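# Close and lock the mailer box lid with two arms

## Task

Shut the mailer box lid so that all flaps sit inside the walls and the front flap's lock tabs are caught beneath the front wall's ledge; the box must stay roughly at its starting spot without being rotated, no other object on the table may touch it, and the closed state must hold on its own once the robot lets go.

## Robot and tools

Robot: two arms, left_arm and right_arm, each ending in a two-finger gripper. Everything is given in one shared scene frame, with its origin on the table surface midway between the arms. +z is up, +x reaches out over the table, and left_arm is mounted on the +y side. The arm names do not match left or right in camera images. Printed hand positions can be slightly off, more so when an arm is stretched far.

Gripper axes: the fingers point along the gripper's own +z and close along its y. end_effector_position is the spot between the pads when closed, roughly 2 cm short of the fingertips; closing pushes the tips about 10 mm further along +z.

Row format (used by execute_actions and move): 16 numbers. The first 8 are left_arm: x, y, z in metres, then quaternion qw, qx, qy, qz (w first), then opening. The next 8 are the same for right_arm. Always give both arms, even when only one should move. Position and quaternion are absolute targets in the scene frame, not offsets. Opening runs from -1 (closed) to +1 (fully open, 0.084 m). To hold an orientation steady, repeat the same quaternion in every row rather than copying the drifting reported one. To park an arm, resend the whole pose from the last result before it stopped, plus its desired opening.

execute_actions(actions): a list of actions; each action is a list of 1 to 15 rows, each row lasting one 1/30 s control step. If fewer than 15 rows are given, the last row is repeated to fill the 15 steps. An empty list just returns the current state and images. A target lying more than 0.6 m from that gripper's position at the action's start, along any of the gripper's axes, gets the action refused for both arms. If any action is malformed, or the first one fails that check against the latest reported state, nothing in the call runs.

Per-step clipping: each commanded pose is limited to 70 mm and 16 degrees from the measured pose, then approached by damped inverse kinematics, favouring position over orientation. Distant targets need several actions; after an action the arm only carries on to its last clipped pose, so keep commanding. "Hand target" lines show where the controller is currently steering each gripper. Elbows never fully straighten.

move(target, speed, blocking): target is one 16-number row of absolute poses and openings. Both grippers travel straight lines that finish together, lasting 0.5 to 10 s (cut off at 10 s). speed is the top path speed in m/s, 0.002 to 0.5 (default 0.25); rotation is capped at twice that in rad/s. Openings are applied when the move begins. Paths ignore obstacles and the other arm, grippers lag and may overshoot speed near full extension. Faster contact hits harder; aiming further beyond a contact pushes harder. The extra "move:" line reports the ending (done, off_target, moving, held, fault) and any limits; if only one arm is named, the other finished fine. held means a check stopped the last step; limits=paced means the target was clipped; limits=held means some steps were blocked and the arm may then jump fast. Distances to target are listed. With blocking=false the call returns after 0.5 s while motion continues; you must call wait or stop before sending more rows or moves.

wait(seconds): 0 to 10; arms keep their last command and a running move continues, returning early if it finishes.

stop(): brakes a running move; needs room, more when fast; fingers continue.

zoom_image(camera, region): camera is cam_high, cam_low, cam_left_wrist or cam_right_wrist (each 896x504); region is [x0, y0, x1, y1] in image pixels from the top-left, at most 504 by 504.

show_instructions(): shows the reference pages for this scene; no motion or camera images.

finished_scene(scene): ends the current scene by its number, after the last command has been held; irreversible. Reports whether the goal was met. Replying without any tool call ends everything.

Results: a state line per arm with pose and linear/angular velocity, grip_measured (finger opening on the command scale), joint positions and joint torques (raw drive outputs with fixed offsets, scale and noise, nonzero even in free air), and camera images. "pose unreachable" means the clearance check altered or blocked that arm's command. MOTOR HOT appears from 65 °C; at 80 °C an OVER-TEMPERATURE FAULT brakes that arm until it cools.

Gripping: command an opening clearly below grip_measured to squeeze; the gap sets the force (about 24 N per pad for objects up to about 6 cm). At -1 parts around 0.5 mm thick or more get full force. Resending grip_measured still grips lightly; wide parts may slip. Fast closes can press too hard. Held parts may be briefly tugged.

Avoid: pushing anything off the table, the arms striking or pressing on each other, slams, drops and very hard pushes. If contact torque hits a joint limit (waist and shoulder 44.5 N m; upper arm roll, elbow, forearm roll 26.7; wrist pitch and wrist roll 17.8; held weight counts) the arm backs off, freezes for 10 s and drops the rest of the call. Joint ranges (rad): waist and both rolls -6.283 to 6.283, shoulder -2.059 to 2.094, elbow -0.192 to 3.927, wrist pitch -1.693 to 3.142. The robot keeps holding the last command while you compose replies.

Each tool is called as name([rows], argument=value, ...), one row to a line, values as JSON.

## Session

execute_actions(actions=[])

Scene clock: 0.00 s.
left_arm: end_effector_position=(+0.3770, +0.3856, +0.2482) grip_measured=+1.00 end_effector_quat_wxyz=(+0.001, +1.000, -0.012, -0.001) end_effector_velocity=(-0.001, -0.000, +0.000) end_effector_angular_velocity=(+0.000, +0.002, -0.001) | right_arm: end_effector_position=(+0.4286, -0.3999, +0.2493) grip_measured=+1.00 end_effector_quat_wxyz=(-0.001, +0.999, -0.032, -0.001) end_effector_velocity=(+0.000, -0.000, +0.000) end_effector_angular_velocity=(-0.000, -0.000, -0.000)
Joint positions: left_arm=[-0.002 -0.247 -0.     0.917 -0.003  1.167  0.001  0.084] | right_arm=[-0.002 -0.251 -0.     0.917  0.002  1.169 -0.002  0.084]
Joint velocities: left_arm=[-0.001 -0.001 -0.     0.     0.     0.002 -0.     0.   ] | right_arm=[-0.001 -0.     0.     0.    -0.     0.    -0.     0.   ]
Joint torques (N m, as the arm reports them, + toward a larger angle): no reading
Hand target (left_arm): +0.377, +0.386, +0.248; +0.001, +1.000, -0.012, -0.001
Hand target (right_arm): +0.429, -0.400, +0.249; -0.001, +0.999, -0.032, -0.001

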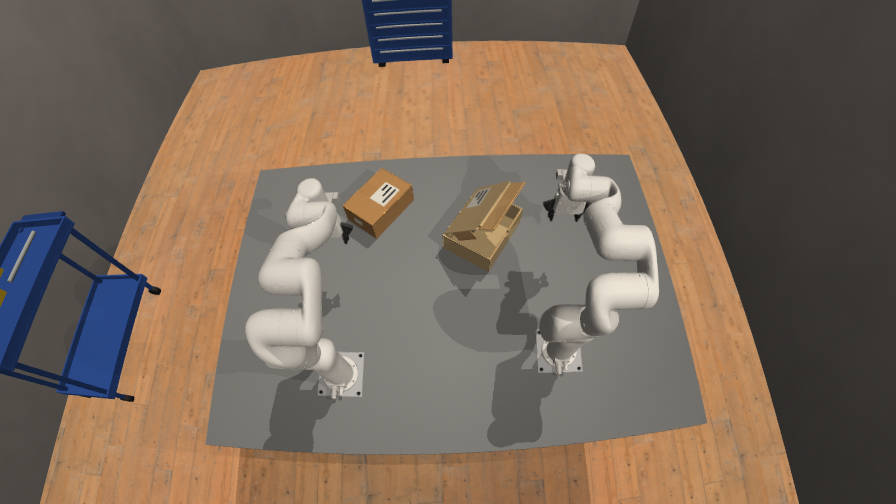

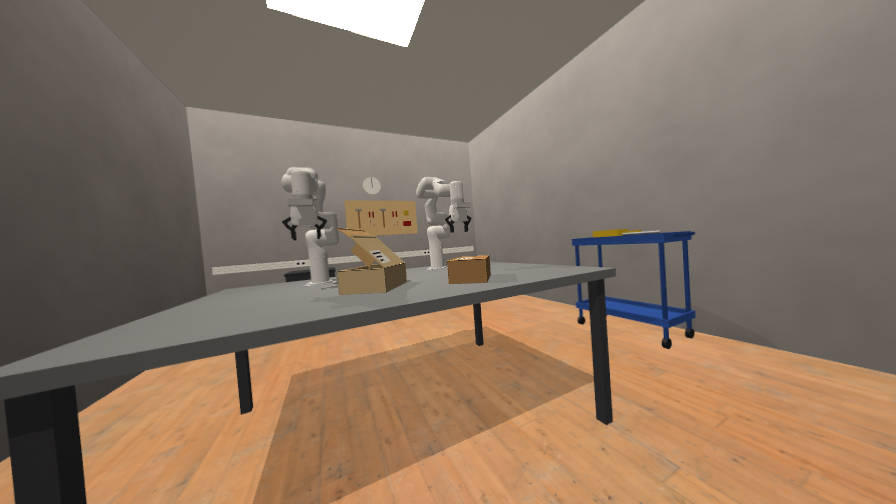

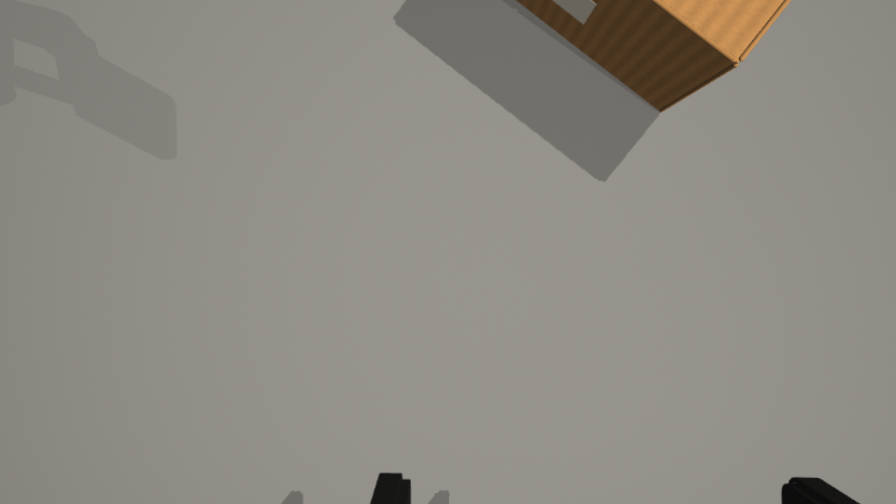

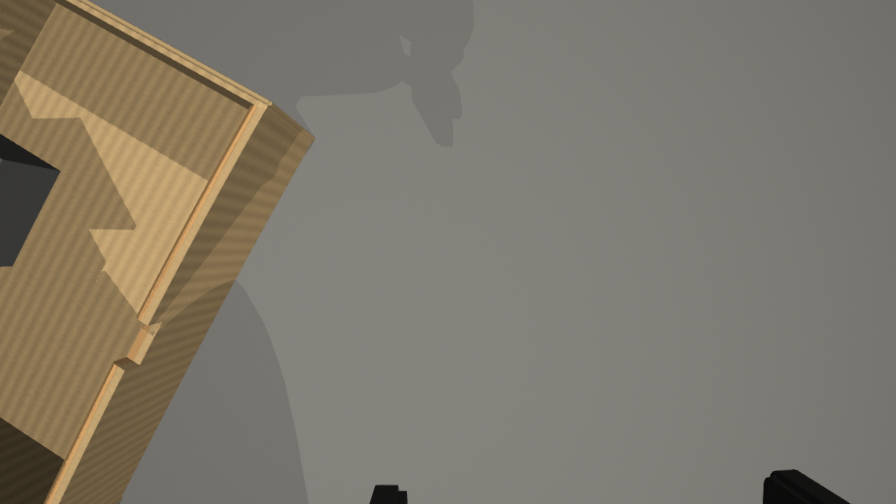

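show_instructions()

zoom_image(camera="cam_high", region=[420,160,560,280])

Reference images for this scene: manual page 1, manual page 2, manual page 3, manual page 4, manual page 5, manual page 6.

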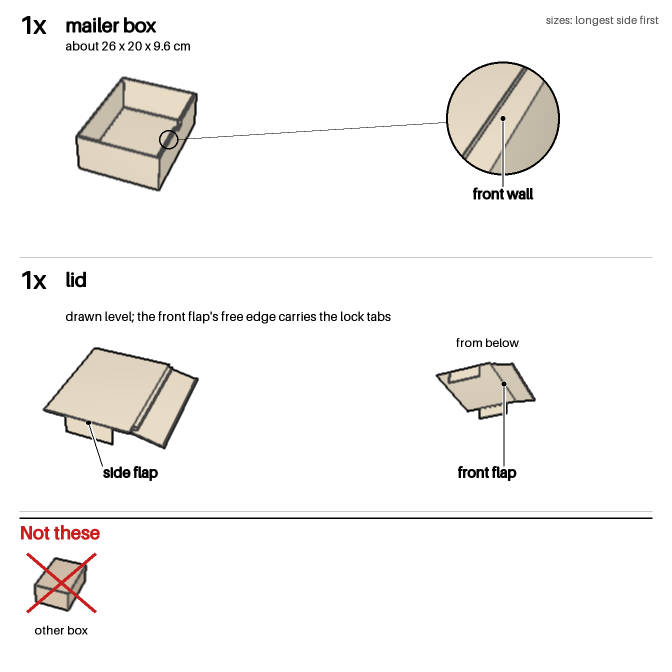

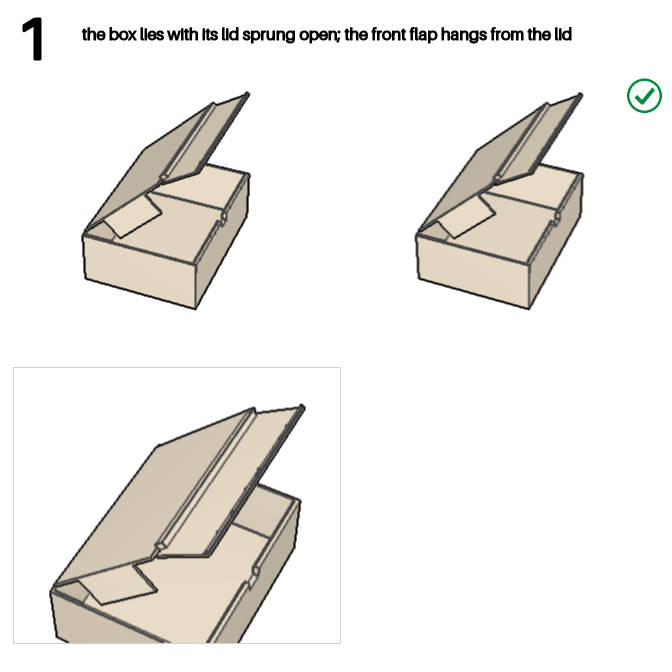

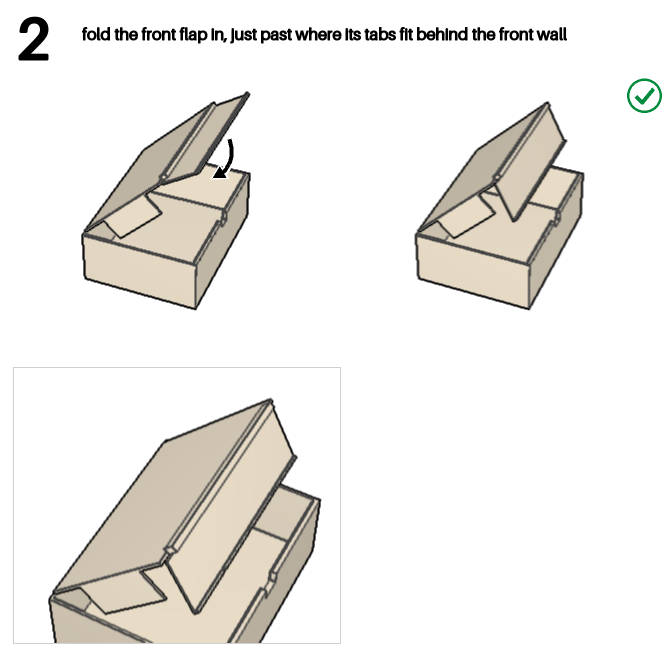

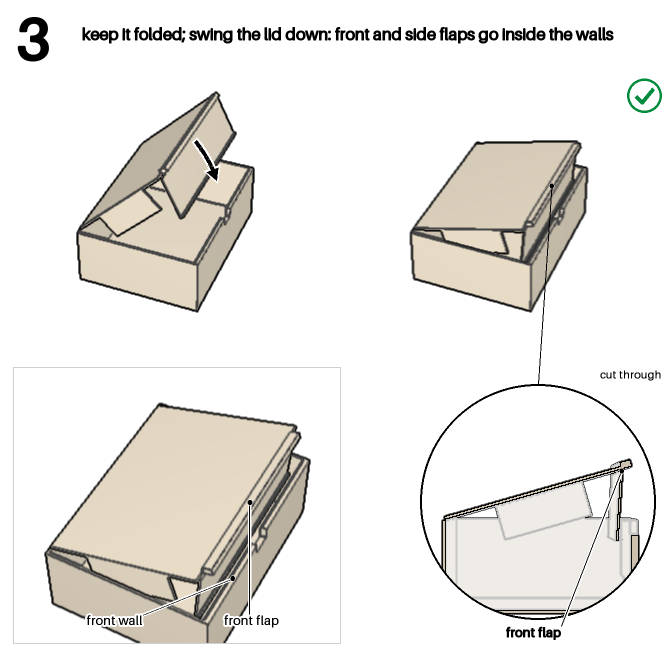

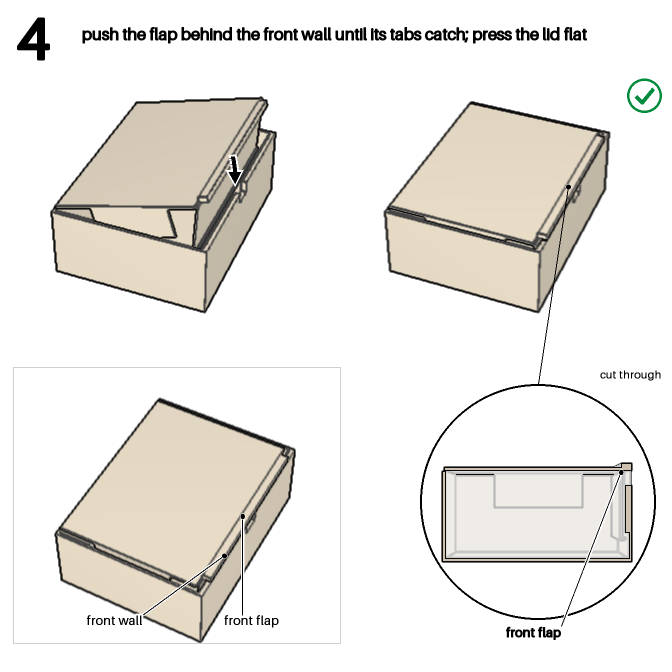

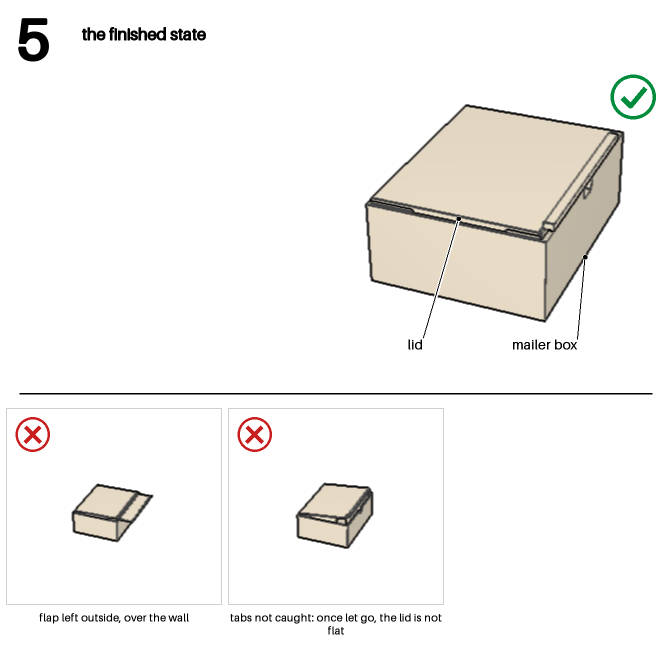

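Region (420, 160, 560, 280) of cam_high's 896x504 image, scaled by 3.600, with more detail than that image has; it fills the top 432 rows of this view, and the rest is white.

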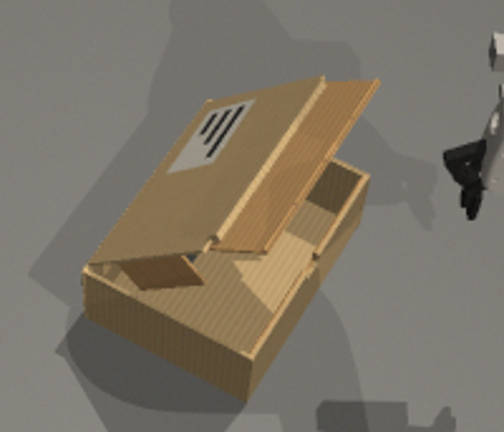

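move(target=[0.30,0.15,0.27,0.658,0.568,0.420,0.259,0.3,0.544,-0.155,0.38,0,0.875,0.485,0,-1], speed=0.25)

Scene clock: 77.77 s.
left_arm: end_effector_position=(+0.2995, +0.1522, +0.2689) grip_measured=+0.29 end_effector_quat_wxyz=(+0.655, +0.570, +0.422, +0.260) end_effector_velocity=(+0.000, -0.000, +0.000) end_effector_angular_velocity=(-0.005, -0.006, +0.012) | right_arm: end_effector_position=(+0.5446, -0.1554, +0.3803) grip_measured=-1.00 end_effector_quat_wxyz=(+0.000, +0.874, +0.485, -0.001) end_effector_velocity=(+0.001, +0.000, +0.000) end_effector_angular_velocity=(+0.001, -0.001, +0.001)
Joint positions: left_arm=[-0.28  -0.768 -0.531  0.131 -3.349  0.699  1.108  0.056] | right_arm=[ 0.292  0.354  0.244  2.006 -0.085  1.662 -0.562  0.   ]
Joint velocities: left_arm=[ 0.003  0.004 -0.016 -0.    -0.036  0.011  0.017  0.   ] | right_arm=[-0.001  0.002  0.002  0.003 -0.001 -0.    -0.001  0.   ]
Joint torques (N m, as the arm reports them, + toward a larger angle): left_arm=[-1.3  -1.94  4.66 17.73  1.12  2.7   0.22] | right_arm=[ -1.29 -36.1    1.48  11.52  -0.47  -1.04  -0.48]
Hand target (left_arm): +0.299, +0.152, +0.269; +0.655, +0.570, +0.422, +0.260
Hand target (right_arm): +0.545, -0.155, +0.380; +0.000, +0.874, +0.485, -0.001
Off the commanded pose (left_arm): 0.002 m, 0 deg.
Off the commanded pose (right_arm): 0.001 m, 0 deg.
move: done

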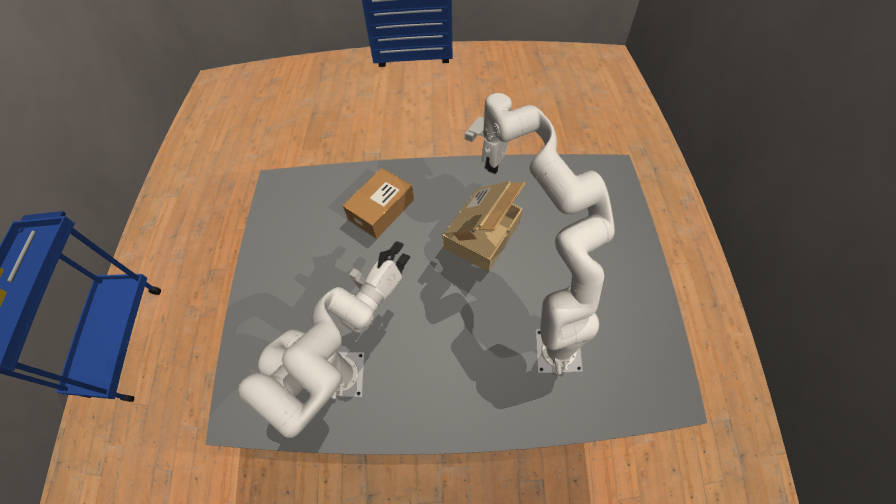

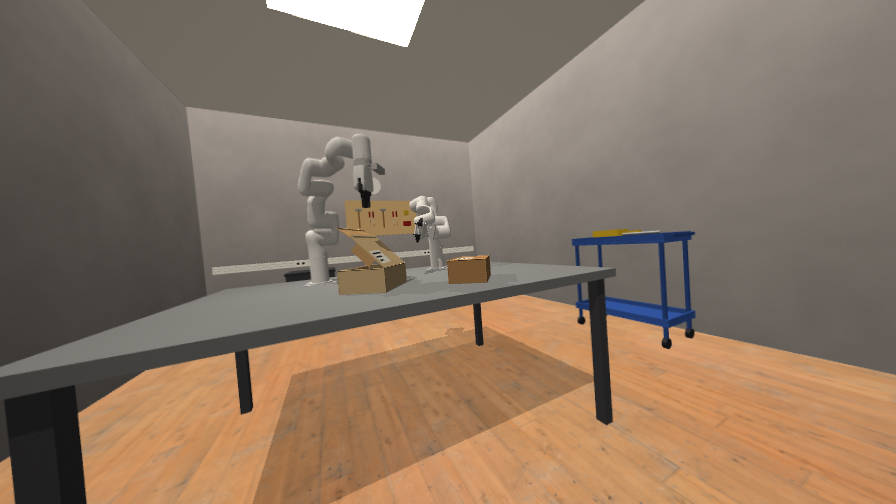

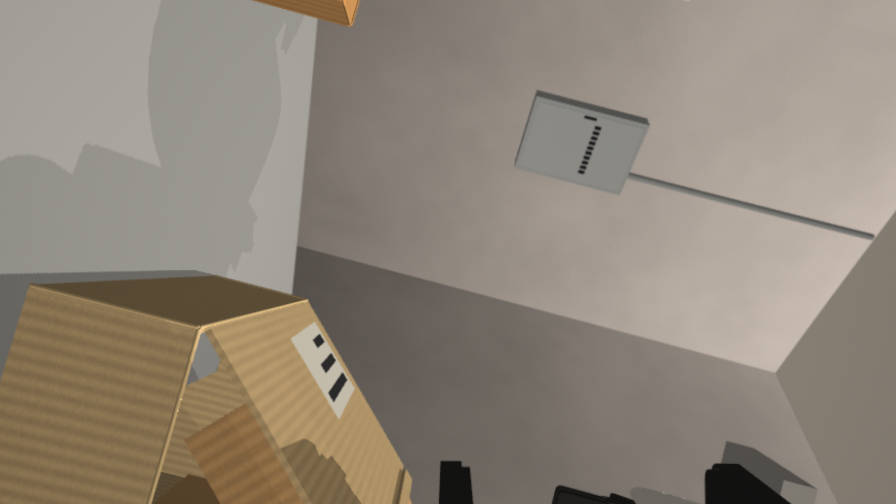

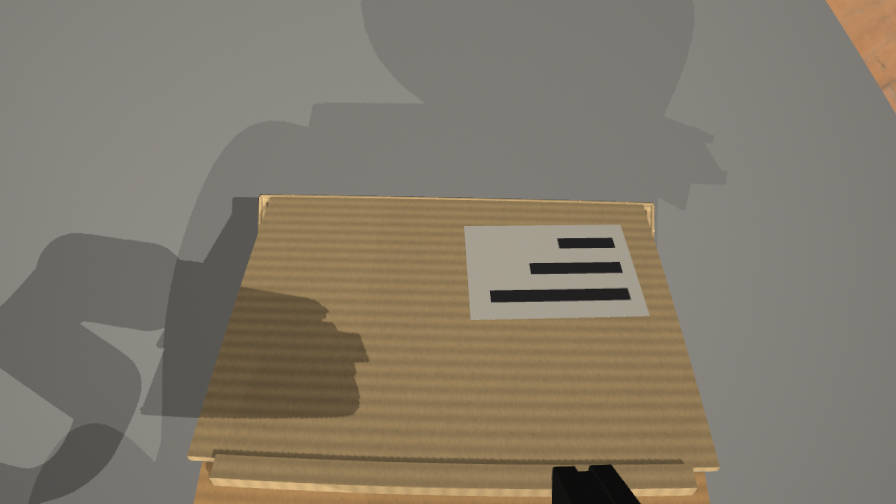

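zoom_image(camera="cam_low", region=[310,200,430,310])

move(target=[0.30,0.10,0.27,0.658,0.568,0.420,0.259,0.3,0.531,-0.177,0.40,0,0.875,0.485,0,-1])

Region (310, 200, 430, 310) of cam_low's 896x504 image, scaled by 4.200, with more detail than that image has; it fills the top 462 rows of this view, and the rest is white.

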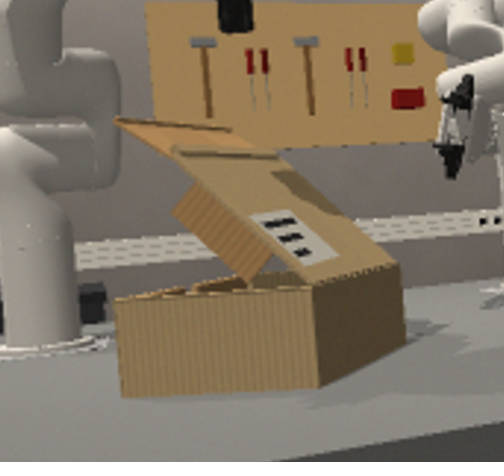

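Scene clock: 92.47 s.
left_arm: end_effector_position=(+0.2998, +0.1003, +0.2699) grip_measured=+0.29 end_effector_quat_wxyz=(+0.658, +0.569, +0.420, +0.259) end_effector_velocity=(+0.001, -0.002, +0.000) end_effector_angular_velocity=(-0.001, -0.002, +0.002) | right_arm: end_effector_position=(+0.5310, -0.1768, +0.3998) grip_measured=-1.00 end_effector_quat_wxyz=(-0.000, +0.875, +0.485, -0.000) end_effector_velocity=(-0.000, -0.001, +0.002) end_effector_angular_velocity=(-0.000, -0.003, -0.000)
Joint positions: left_arm=[-0.264 -0.605 -0.658  0.247 -3.544  0.761  1.239  0.056] | right_arm=[ 0.26   0.286  0.236  1.969 -0.066  1.69  -0.596  0.   ]
Joint velocities: left_arm=[ 0.004  0.01  -0.007  0.006 -0.009  0.007  0.008  0.   ] | right_arm=[-0.001 -0.003  0.     0.    -0.001  0.    -0.001  0.   ]
Joint torques (N m, as the arm reports them, + toward a larger angle): left_arm=[-0.99 -4.26  5.62 16.93  0.95  2.68  0.05] | right_arm=[ -1.08 -33.91   1.08  11.09  -0.46  -0.9   -0.39]
Hand target (left_arm): +0.300, +0.100, +0.270; +0.658, +0.568, +0.420, +0.259
Hand target (right_arm): +0.531, -0.177, +0.400; -0.000, +0.875, +0.485, +0.000
Off the commanded pose (left_arm): 0.000 m, 0 deg.
Off the commanded pose (right_arm): 0.000 m, 0 deg.
move: done

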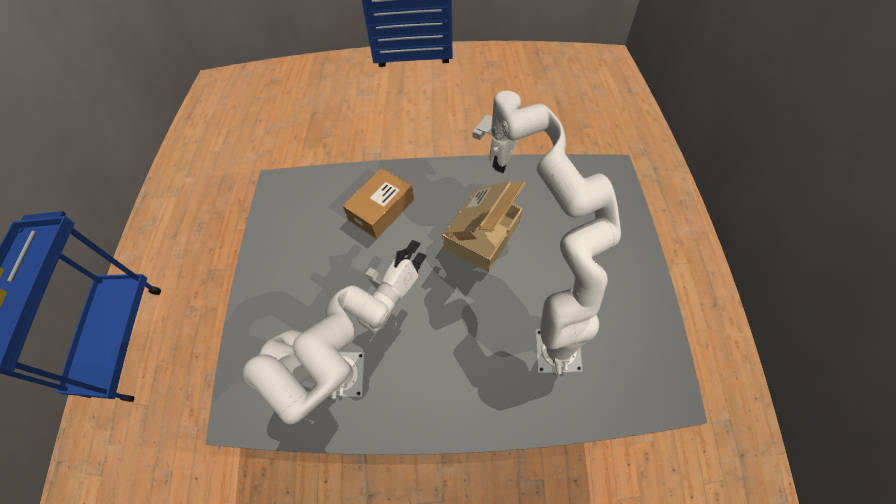

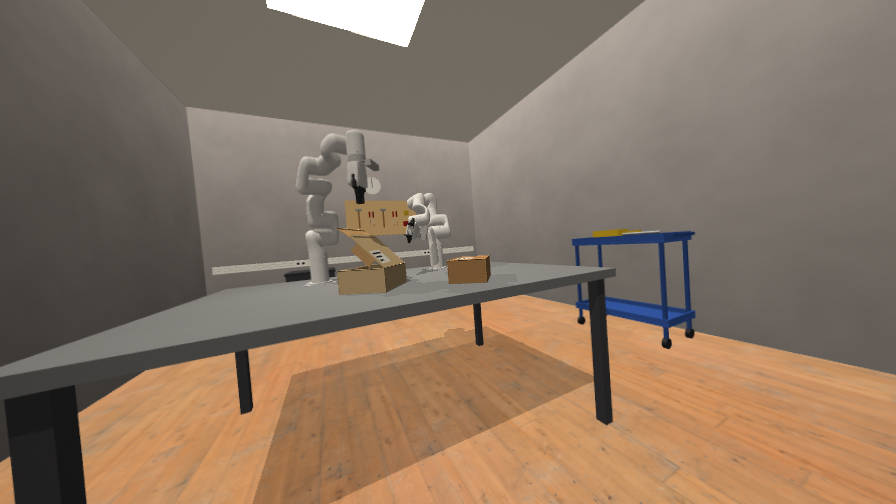

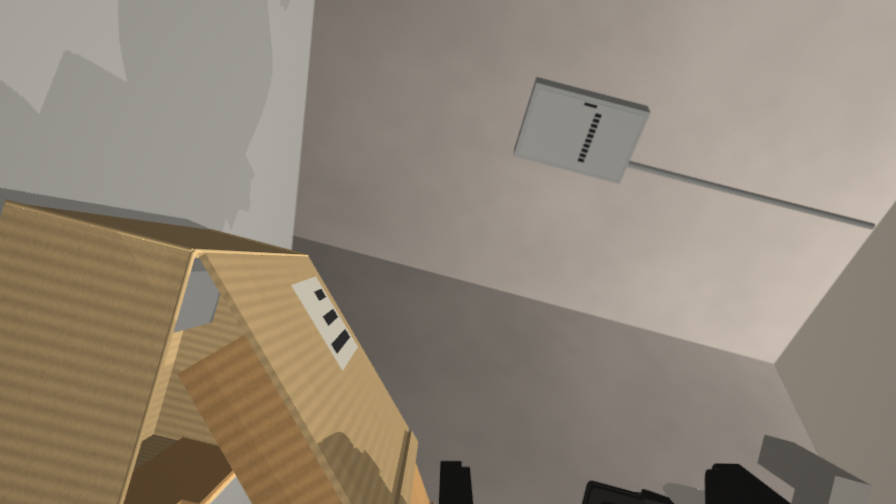

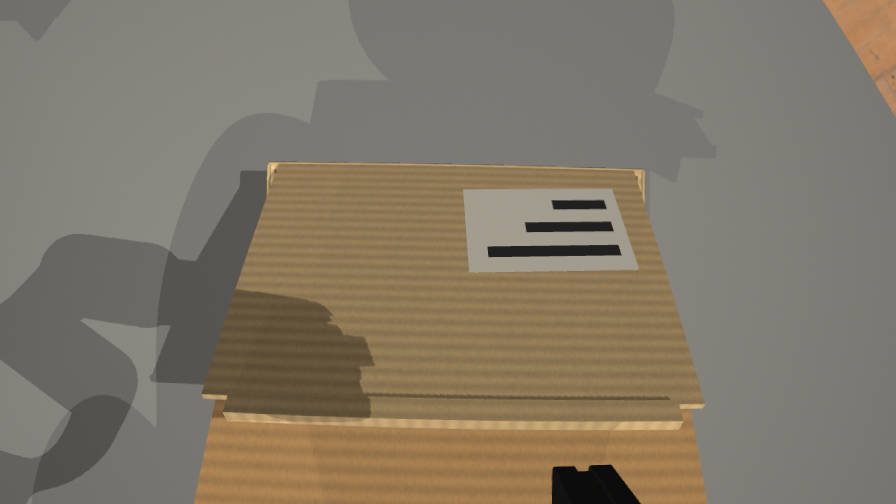

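move(target=[0.30,0.02,0.24,0.646,0.586,0.395,0.288,0.3,0.548,-0.152,0.30,0,0.875,0.485,0,-1])

move(target=[0.315,-0.112,0.23,0.646,0.586,0.395,0.288,0.3,0.548,-0.152,0.20,0,0.875,0.485,0,-1], speed=0.12)

Scene clock: 109.90 s.
left_arm: end_effector_position=(+0.2996, +0.0202, +0.2401) grip_measured=+0.29 end_effector_quat_wxyz=(+0.646, +0.587, +0.395, +0.288) end_effector_velocity=(+0.001, -0.002, -0.001) end_effector_angular_velocity=(-0.001, -0.006, +0.002) | right_arm: end_effector_position=(+0.5480, -0.1522, +0.3003) grip_measured=-1.00 end_effector_quat_wxyz=(+0.000, +0.875, +0.484, +0.000) end_effector_velocity=(+0.000, -0.000, -0.002) end_effector_angular_velocity=(-0.001, +0.000, -0.001)
Joint positions: left_arm=[-0.199 -0.217 -0.867  0.419 -3.753  1.011  1.565  0.056] | right_arm=[ 0.272  0.307  0.242  1.707 -0.074  1.408 -0.558  0.   ]
Joint velocities: left_arm=[ 0.004  0.017 -0.007  0.004 -0.003  0.019  0.011 -0.   ] | right_arm=[ 0.     0.002 -0.001 -0.003 -0.001 -0.004  0.     0.   ]
Joint torques (N m, as the arm reports them, + toward a larger angle): left_arm=[-1.07 -9.1   3.18 15.93  0.95  2.73  0.2 ] | right_arm=[ -1.2  -35.98   1.58  11.94  -0.53  -0.95  -0.33]
Hand target (left_arm): +0.300, +0.020, +0.240; +0.646, +0.587, +0.395, +0.288
Hand target (right_arm): +0.548, -0.152, +0.300; +0.000, +0.875, +0.485, -0.000
Off the commanded pose (left_arm): 0.000 m, 0 deg.
Off the commanded pose (right_arm): 0.000 m, 0 deg.
move: done

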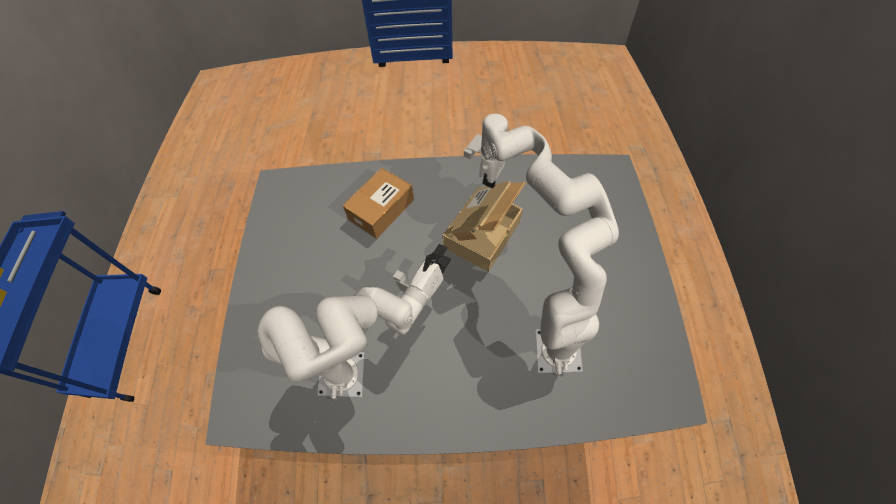

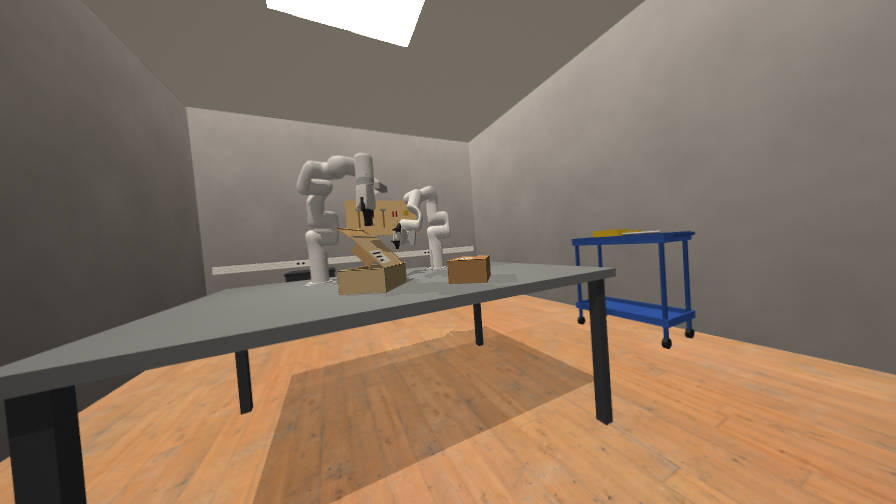

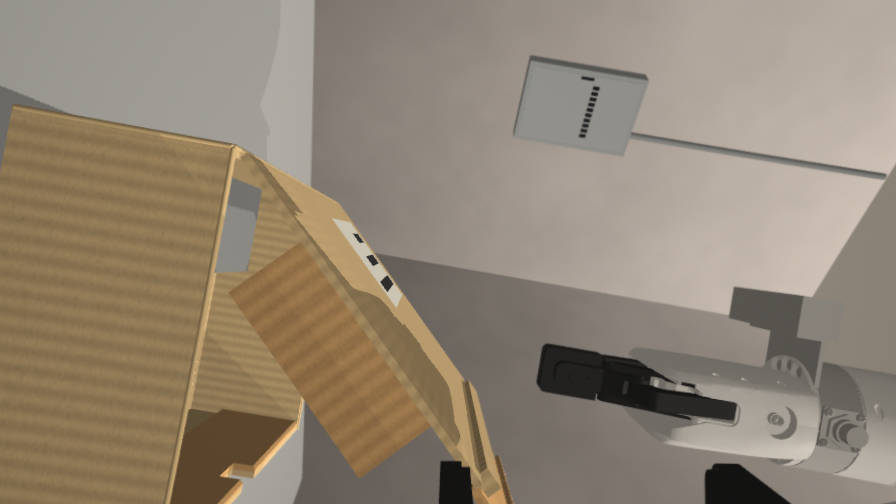

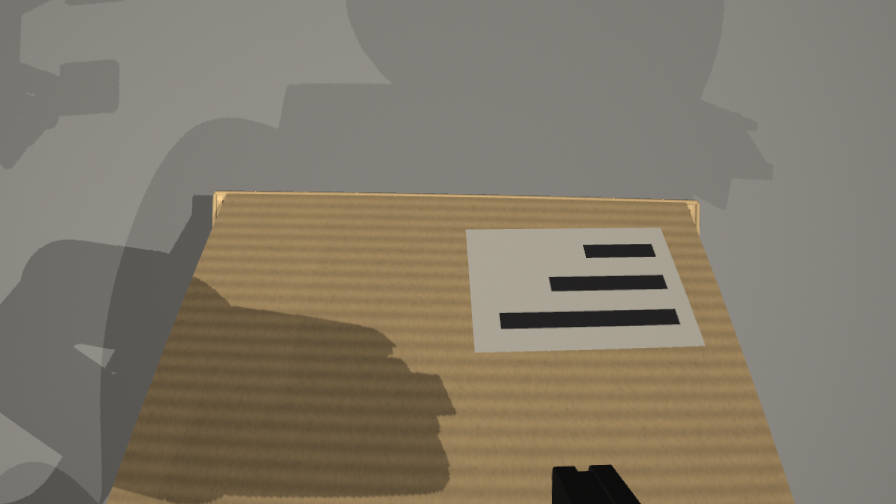

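Scene clock: 111.57 s.
left_arm: end_effector_position=(+0.3142, -0.1123, +0.2299) grip_measured=+0.29 end_effector_quat_wxyz=(+0.646, +0.587, +0.394, +0.288) end_effector_velocity=(+0.000, -0.003, -0.000) end_effector_angular_velocity=(-0.001, -0.000, +0.000) | right_arm: end_effector_position=(+0.5480, -0.1521, +0.2003) grip_measured=-1.00 end_effector_quat_wxyz=(+0.000, +0.875, +0.485, +0.000) end_effector_velocity=(+0.000, -0.001, -0.002) end_effector_angular_velocity=(-0.000, +0.001, -0.001)
Joint positions: left_arm=[-0.288  0.365 -0.911  0.805 -3.772  1.264  1.963  0.056] | right_arm=[ 0.266  0.337  0.236  1.462 -0.086  1.134 -0.549  0.   ]
Joint velocities: left_arm=[-0.006  0.01   0.003  0.008  0.001  0.005  0.005 -0.   ] | right_arm=[-0.     0.002 -0.001 -0.003  0.    -0.003  0.     0.   ]
Joint torques (N m, as the arm reports them, + toward a larger angle): left_arm=[ -1.17 -20.7   -5.62  15.91   1.42   2.35   0.06] | right_arm=[ -1.24 -36.29   1.59  12.05  -0.66  -0.96  -0.33]
Hand target (left_arm): +0.314, -0.113, +0.230; +0.646, +0.587, +0.394, +0.287
Hand target (right_arm): +0.548, -0.152, +0.200; +0.000, +0.875, +0.485, -0.000
Off the commanded pose (left_arm): 0.001 m, 0 deg.
Off the commanded pose (right_arm): 0.000 m, 0 deg.
move: done

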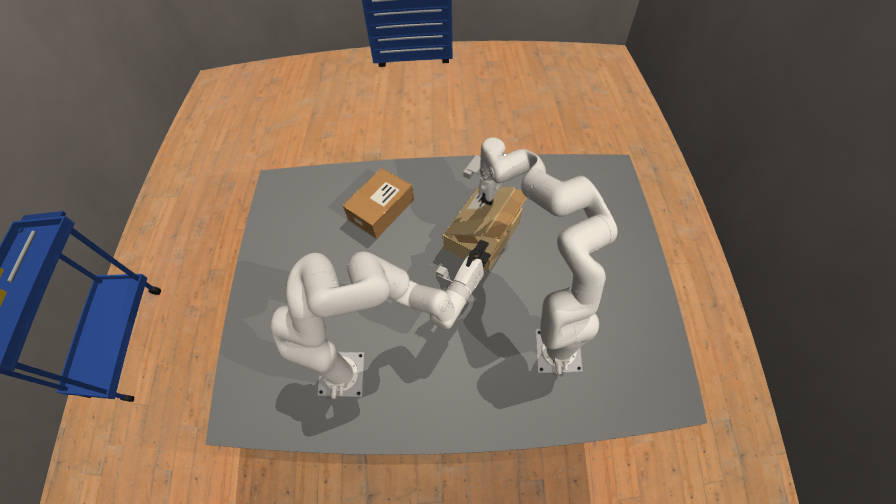

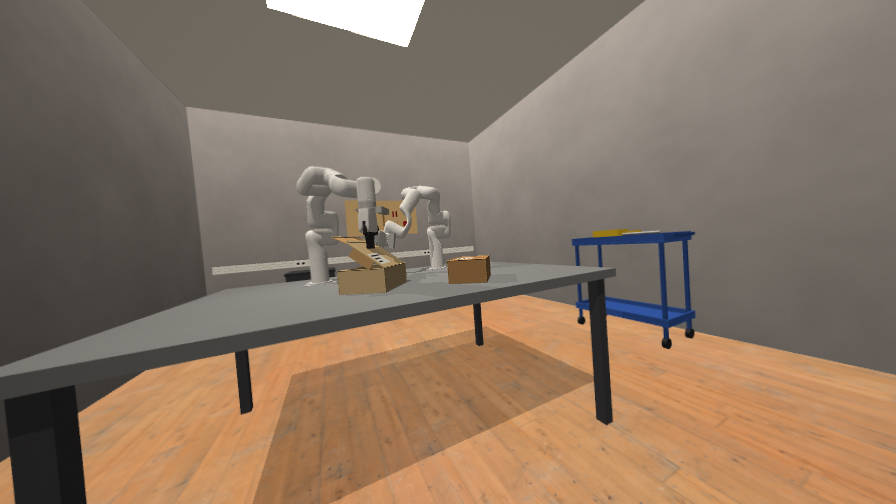

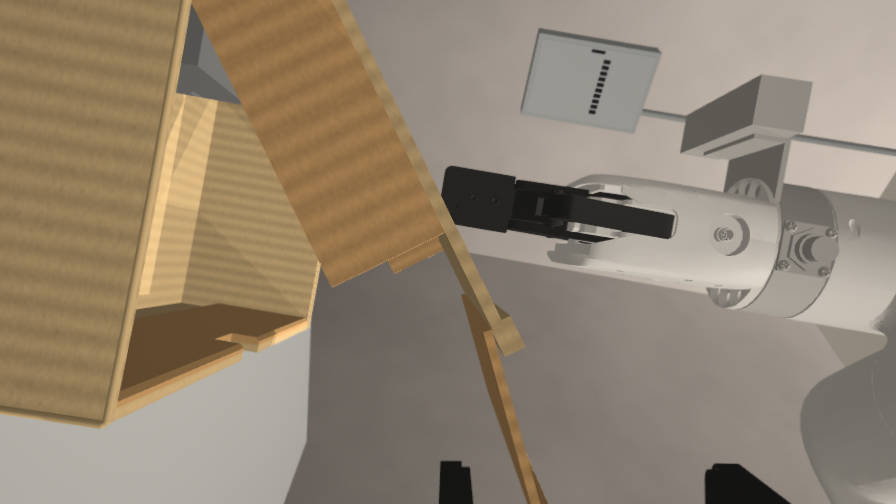

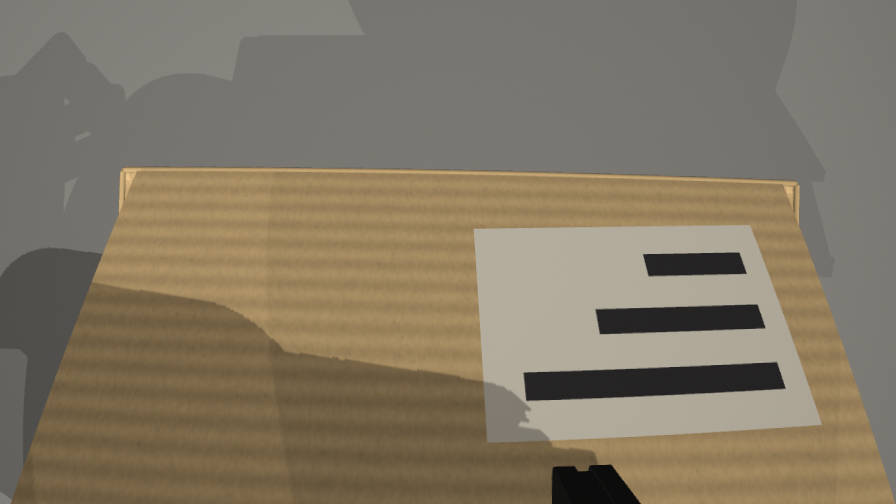

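move(target=[0.345,-0.131,0.224,0.678,0.530,0.468,0.200,0.3,0.548,-0.152,0.195,0,0.875,0.485,0,-1], speed=0.08)

Scene clock: 129.20 s.
left_arm: end_effector_position=(+0.3446, -0.1311, +0.2240) grip_measured=+0.29 end_effector_quat_wxyz=(+0.678, +0.530, +0.468, +0.200) end_effector_velocity=(+0.001, -0.001, -0.000) end_effector_angular_velocity=(-0.010, +0.007, -0.002) | right_arm: end_effector_position=(+0.5480, -0.1520, +0.1950) grip_measured=-1.00 end_effector_quat_wxyz=(+0.000, +0.875, +0.485, +0.000) end_effector_velocity=(-0.001, +0.001, +0.000) end_effector_angular_velocity=(+0.000, +0.000, +0.003)
Joint positions: left_arm=[-0.268  0.489 -0.897  0.911 -3.691  1.258  1.759  0.056] | right_arm=[ 0.266  0.342  0.236  1.453 -0.087  1.121 -0.548  0.   ]
Joint velocities: left_arm=[ 0.001  0.005 -0.     0.005  0.004 -0.002 -0.009  0.   ] | right_arm=[ 0.001  0.     0.001  0.001  0.     0.001 -0.     0.   ]
Joint torques (N m, as the arm reports them, + toward a larger angle): left_arm=[ -1.2  -22.78  -7.99  15.72   1.61   2.43   0.35] | right_arm=[ -1.32 -36.45   1.63  12.07  -0.51  -0.92  -0.31]
Hand target (left_arm): +0.345, -0.131, +0.224; +0.678, +0.530, +0.468, +0.200
Hand target (right_arm): +0.548, -0.152, +0.195; +0.000, +0.875, +0.485, -0.000
Off the commanded pose (left_arm): 0.000 m, 0 deg.
Off the commanded pose (right_arm): 0.000 m, 0 deg.
move: done

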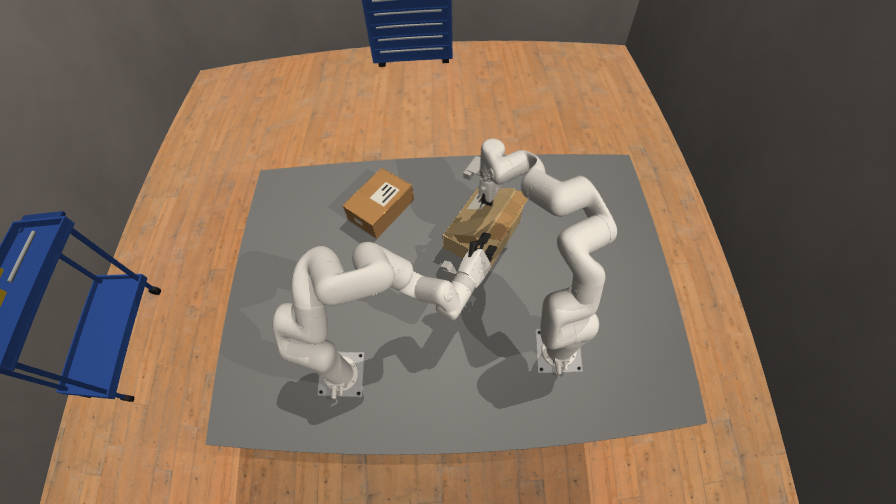

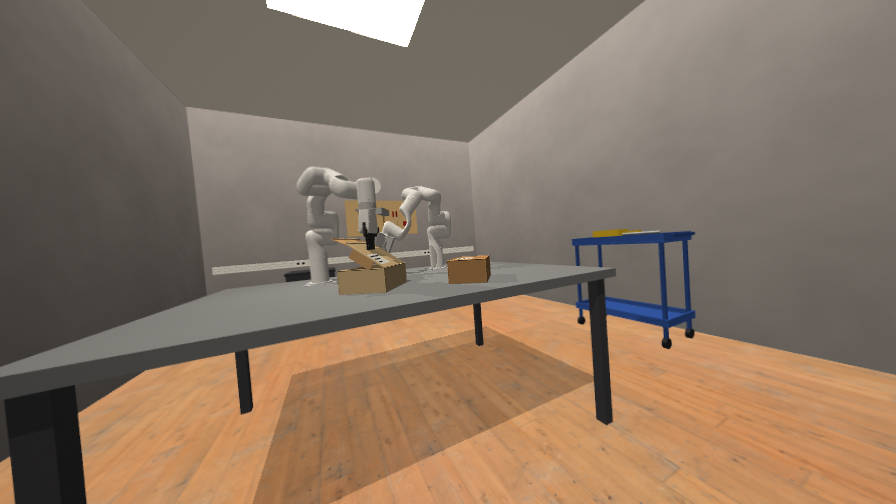

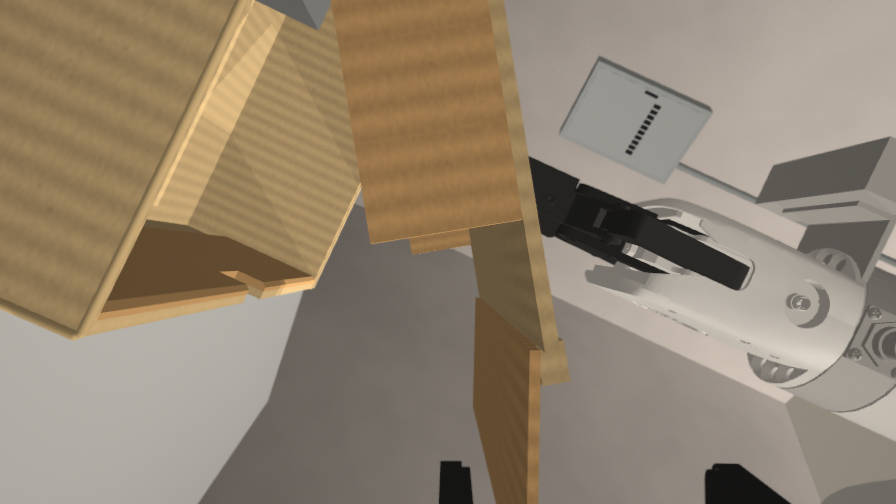

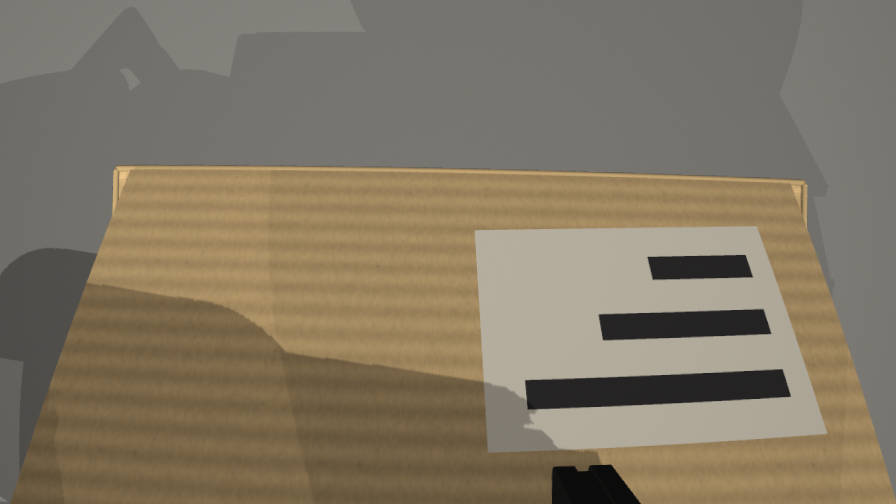

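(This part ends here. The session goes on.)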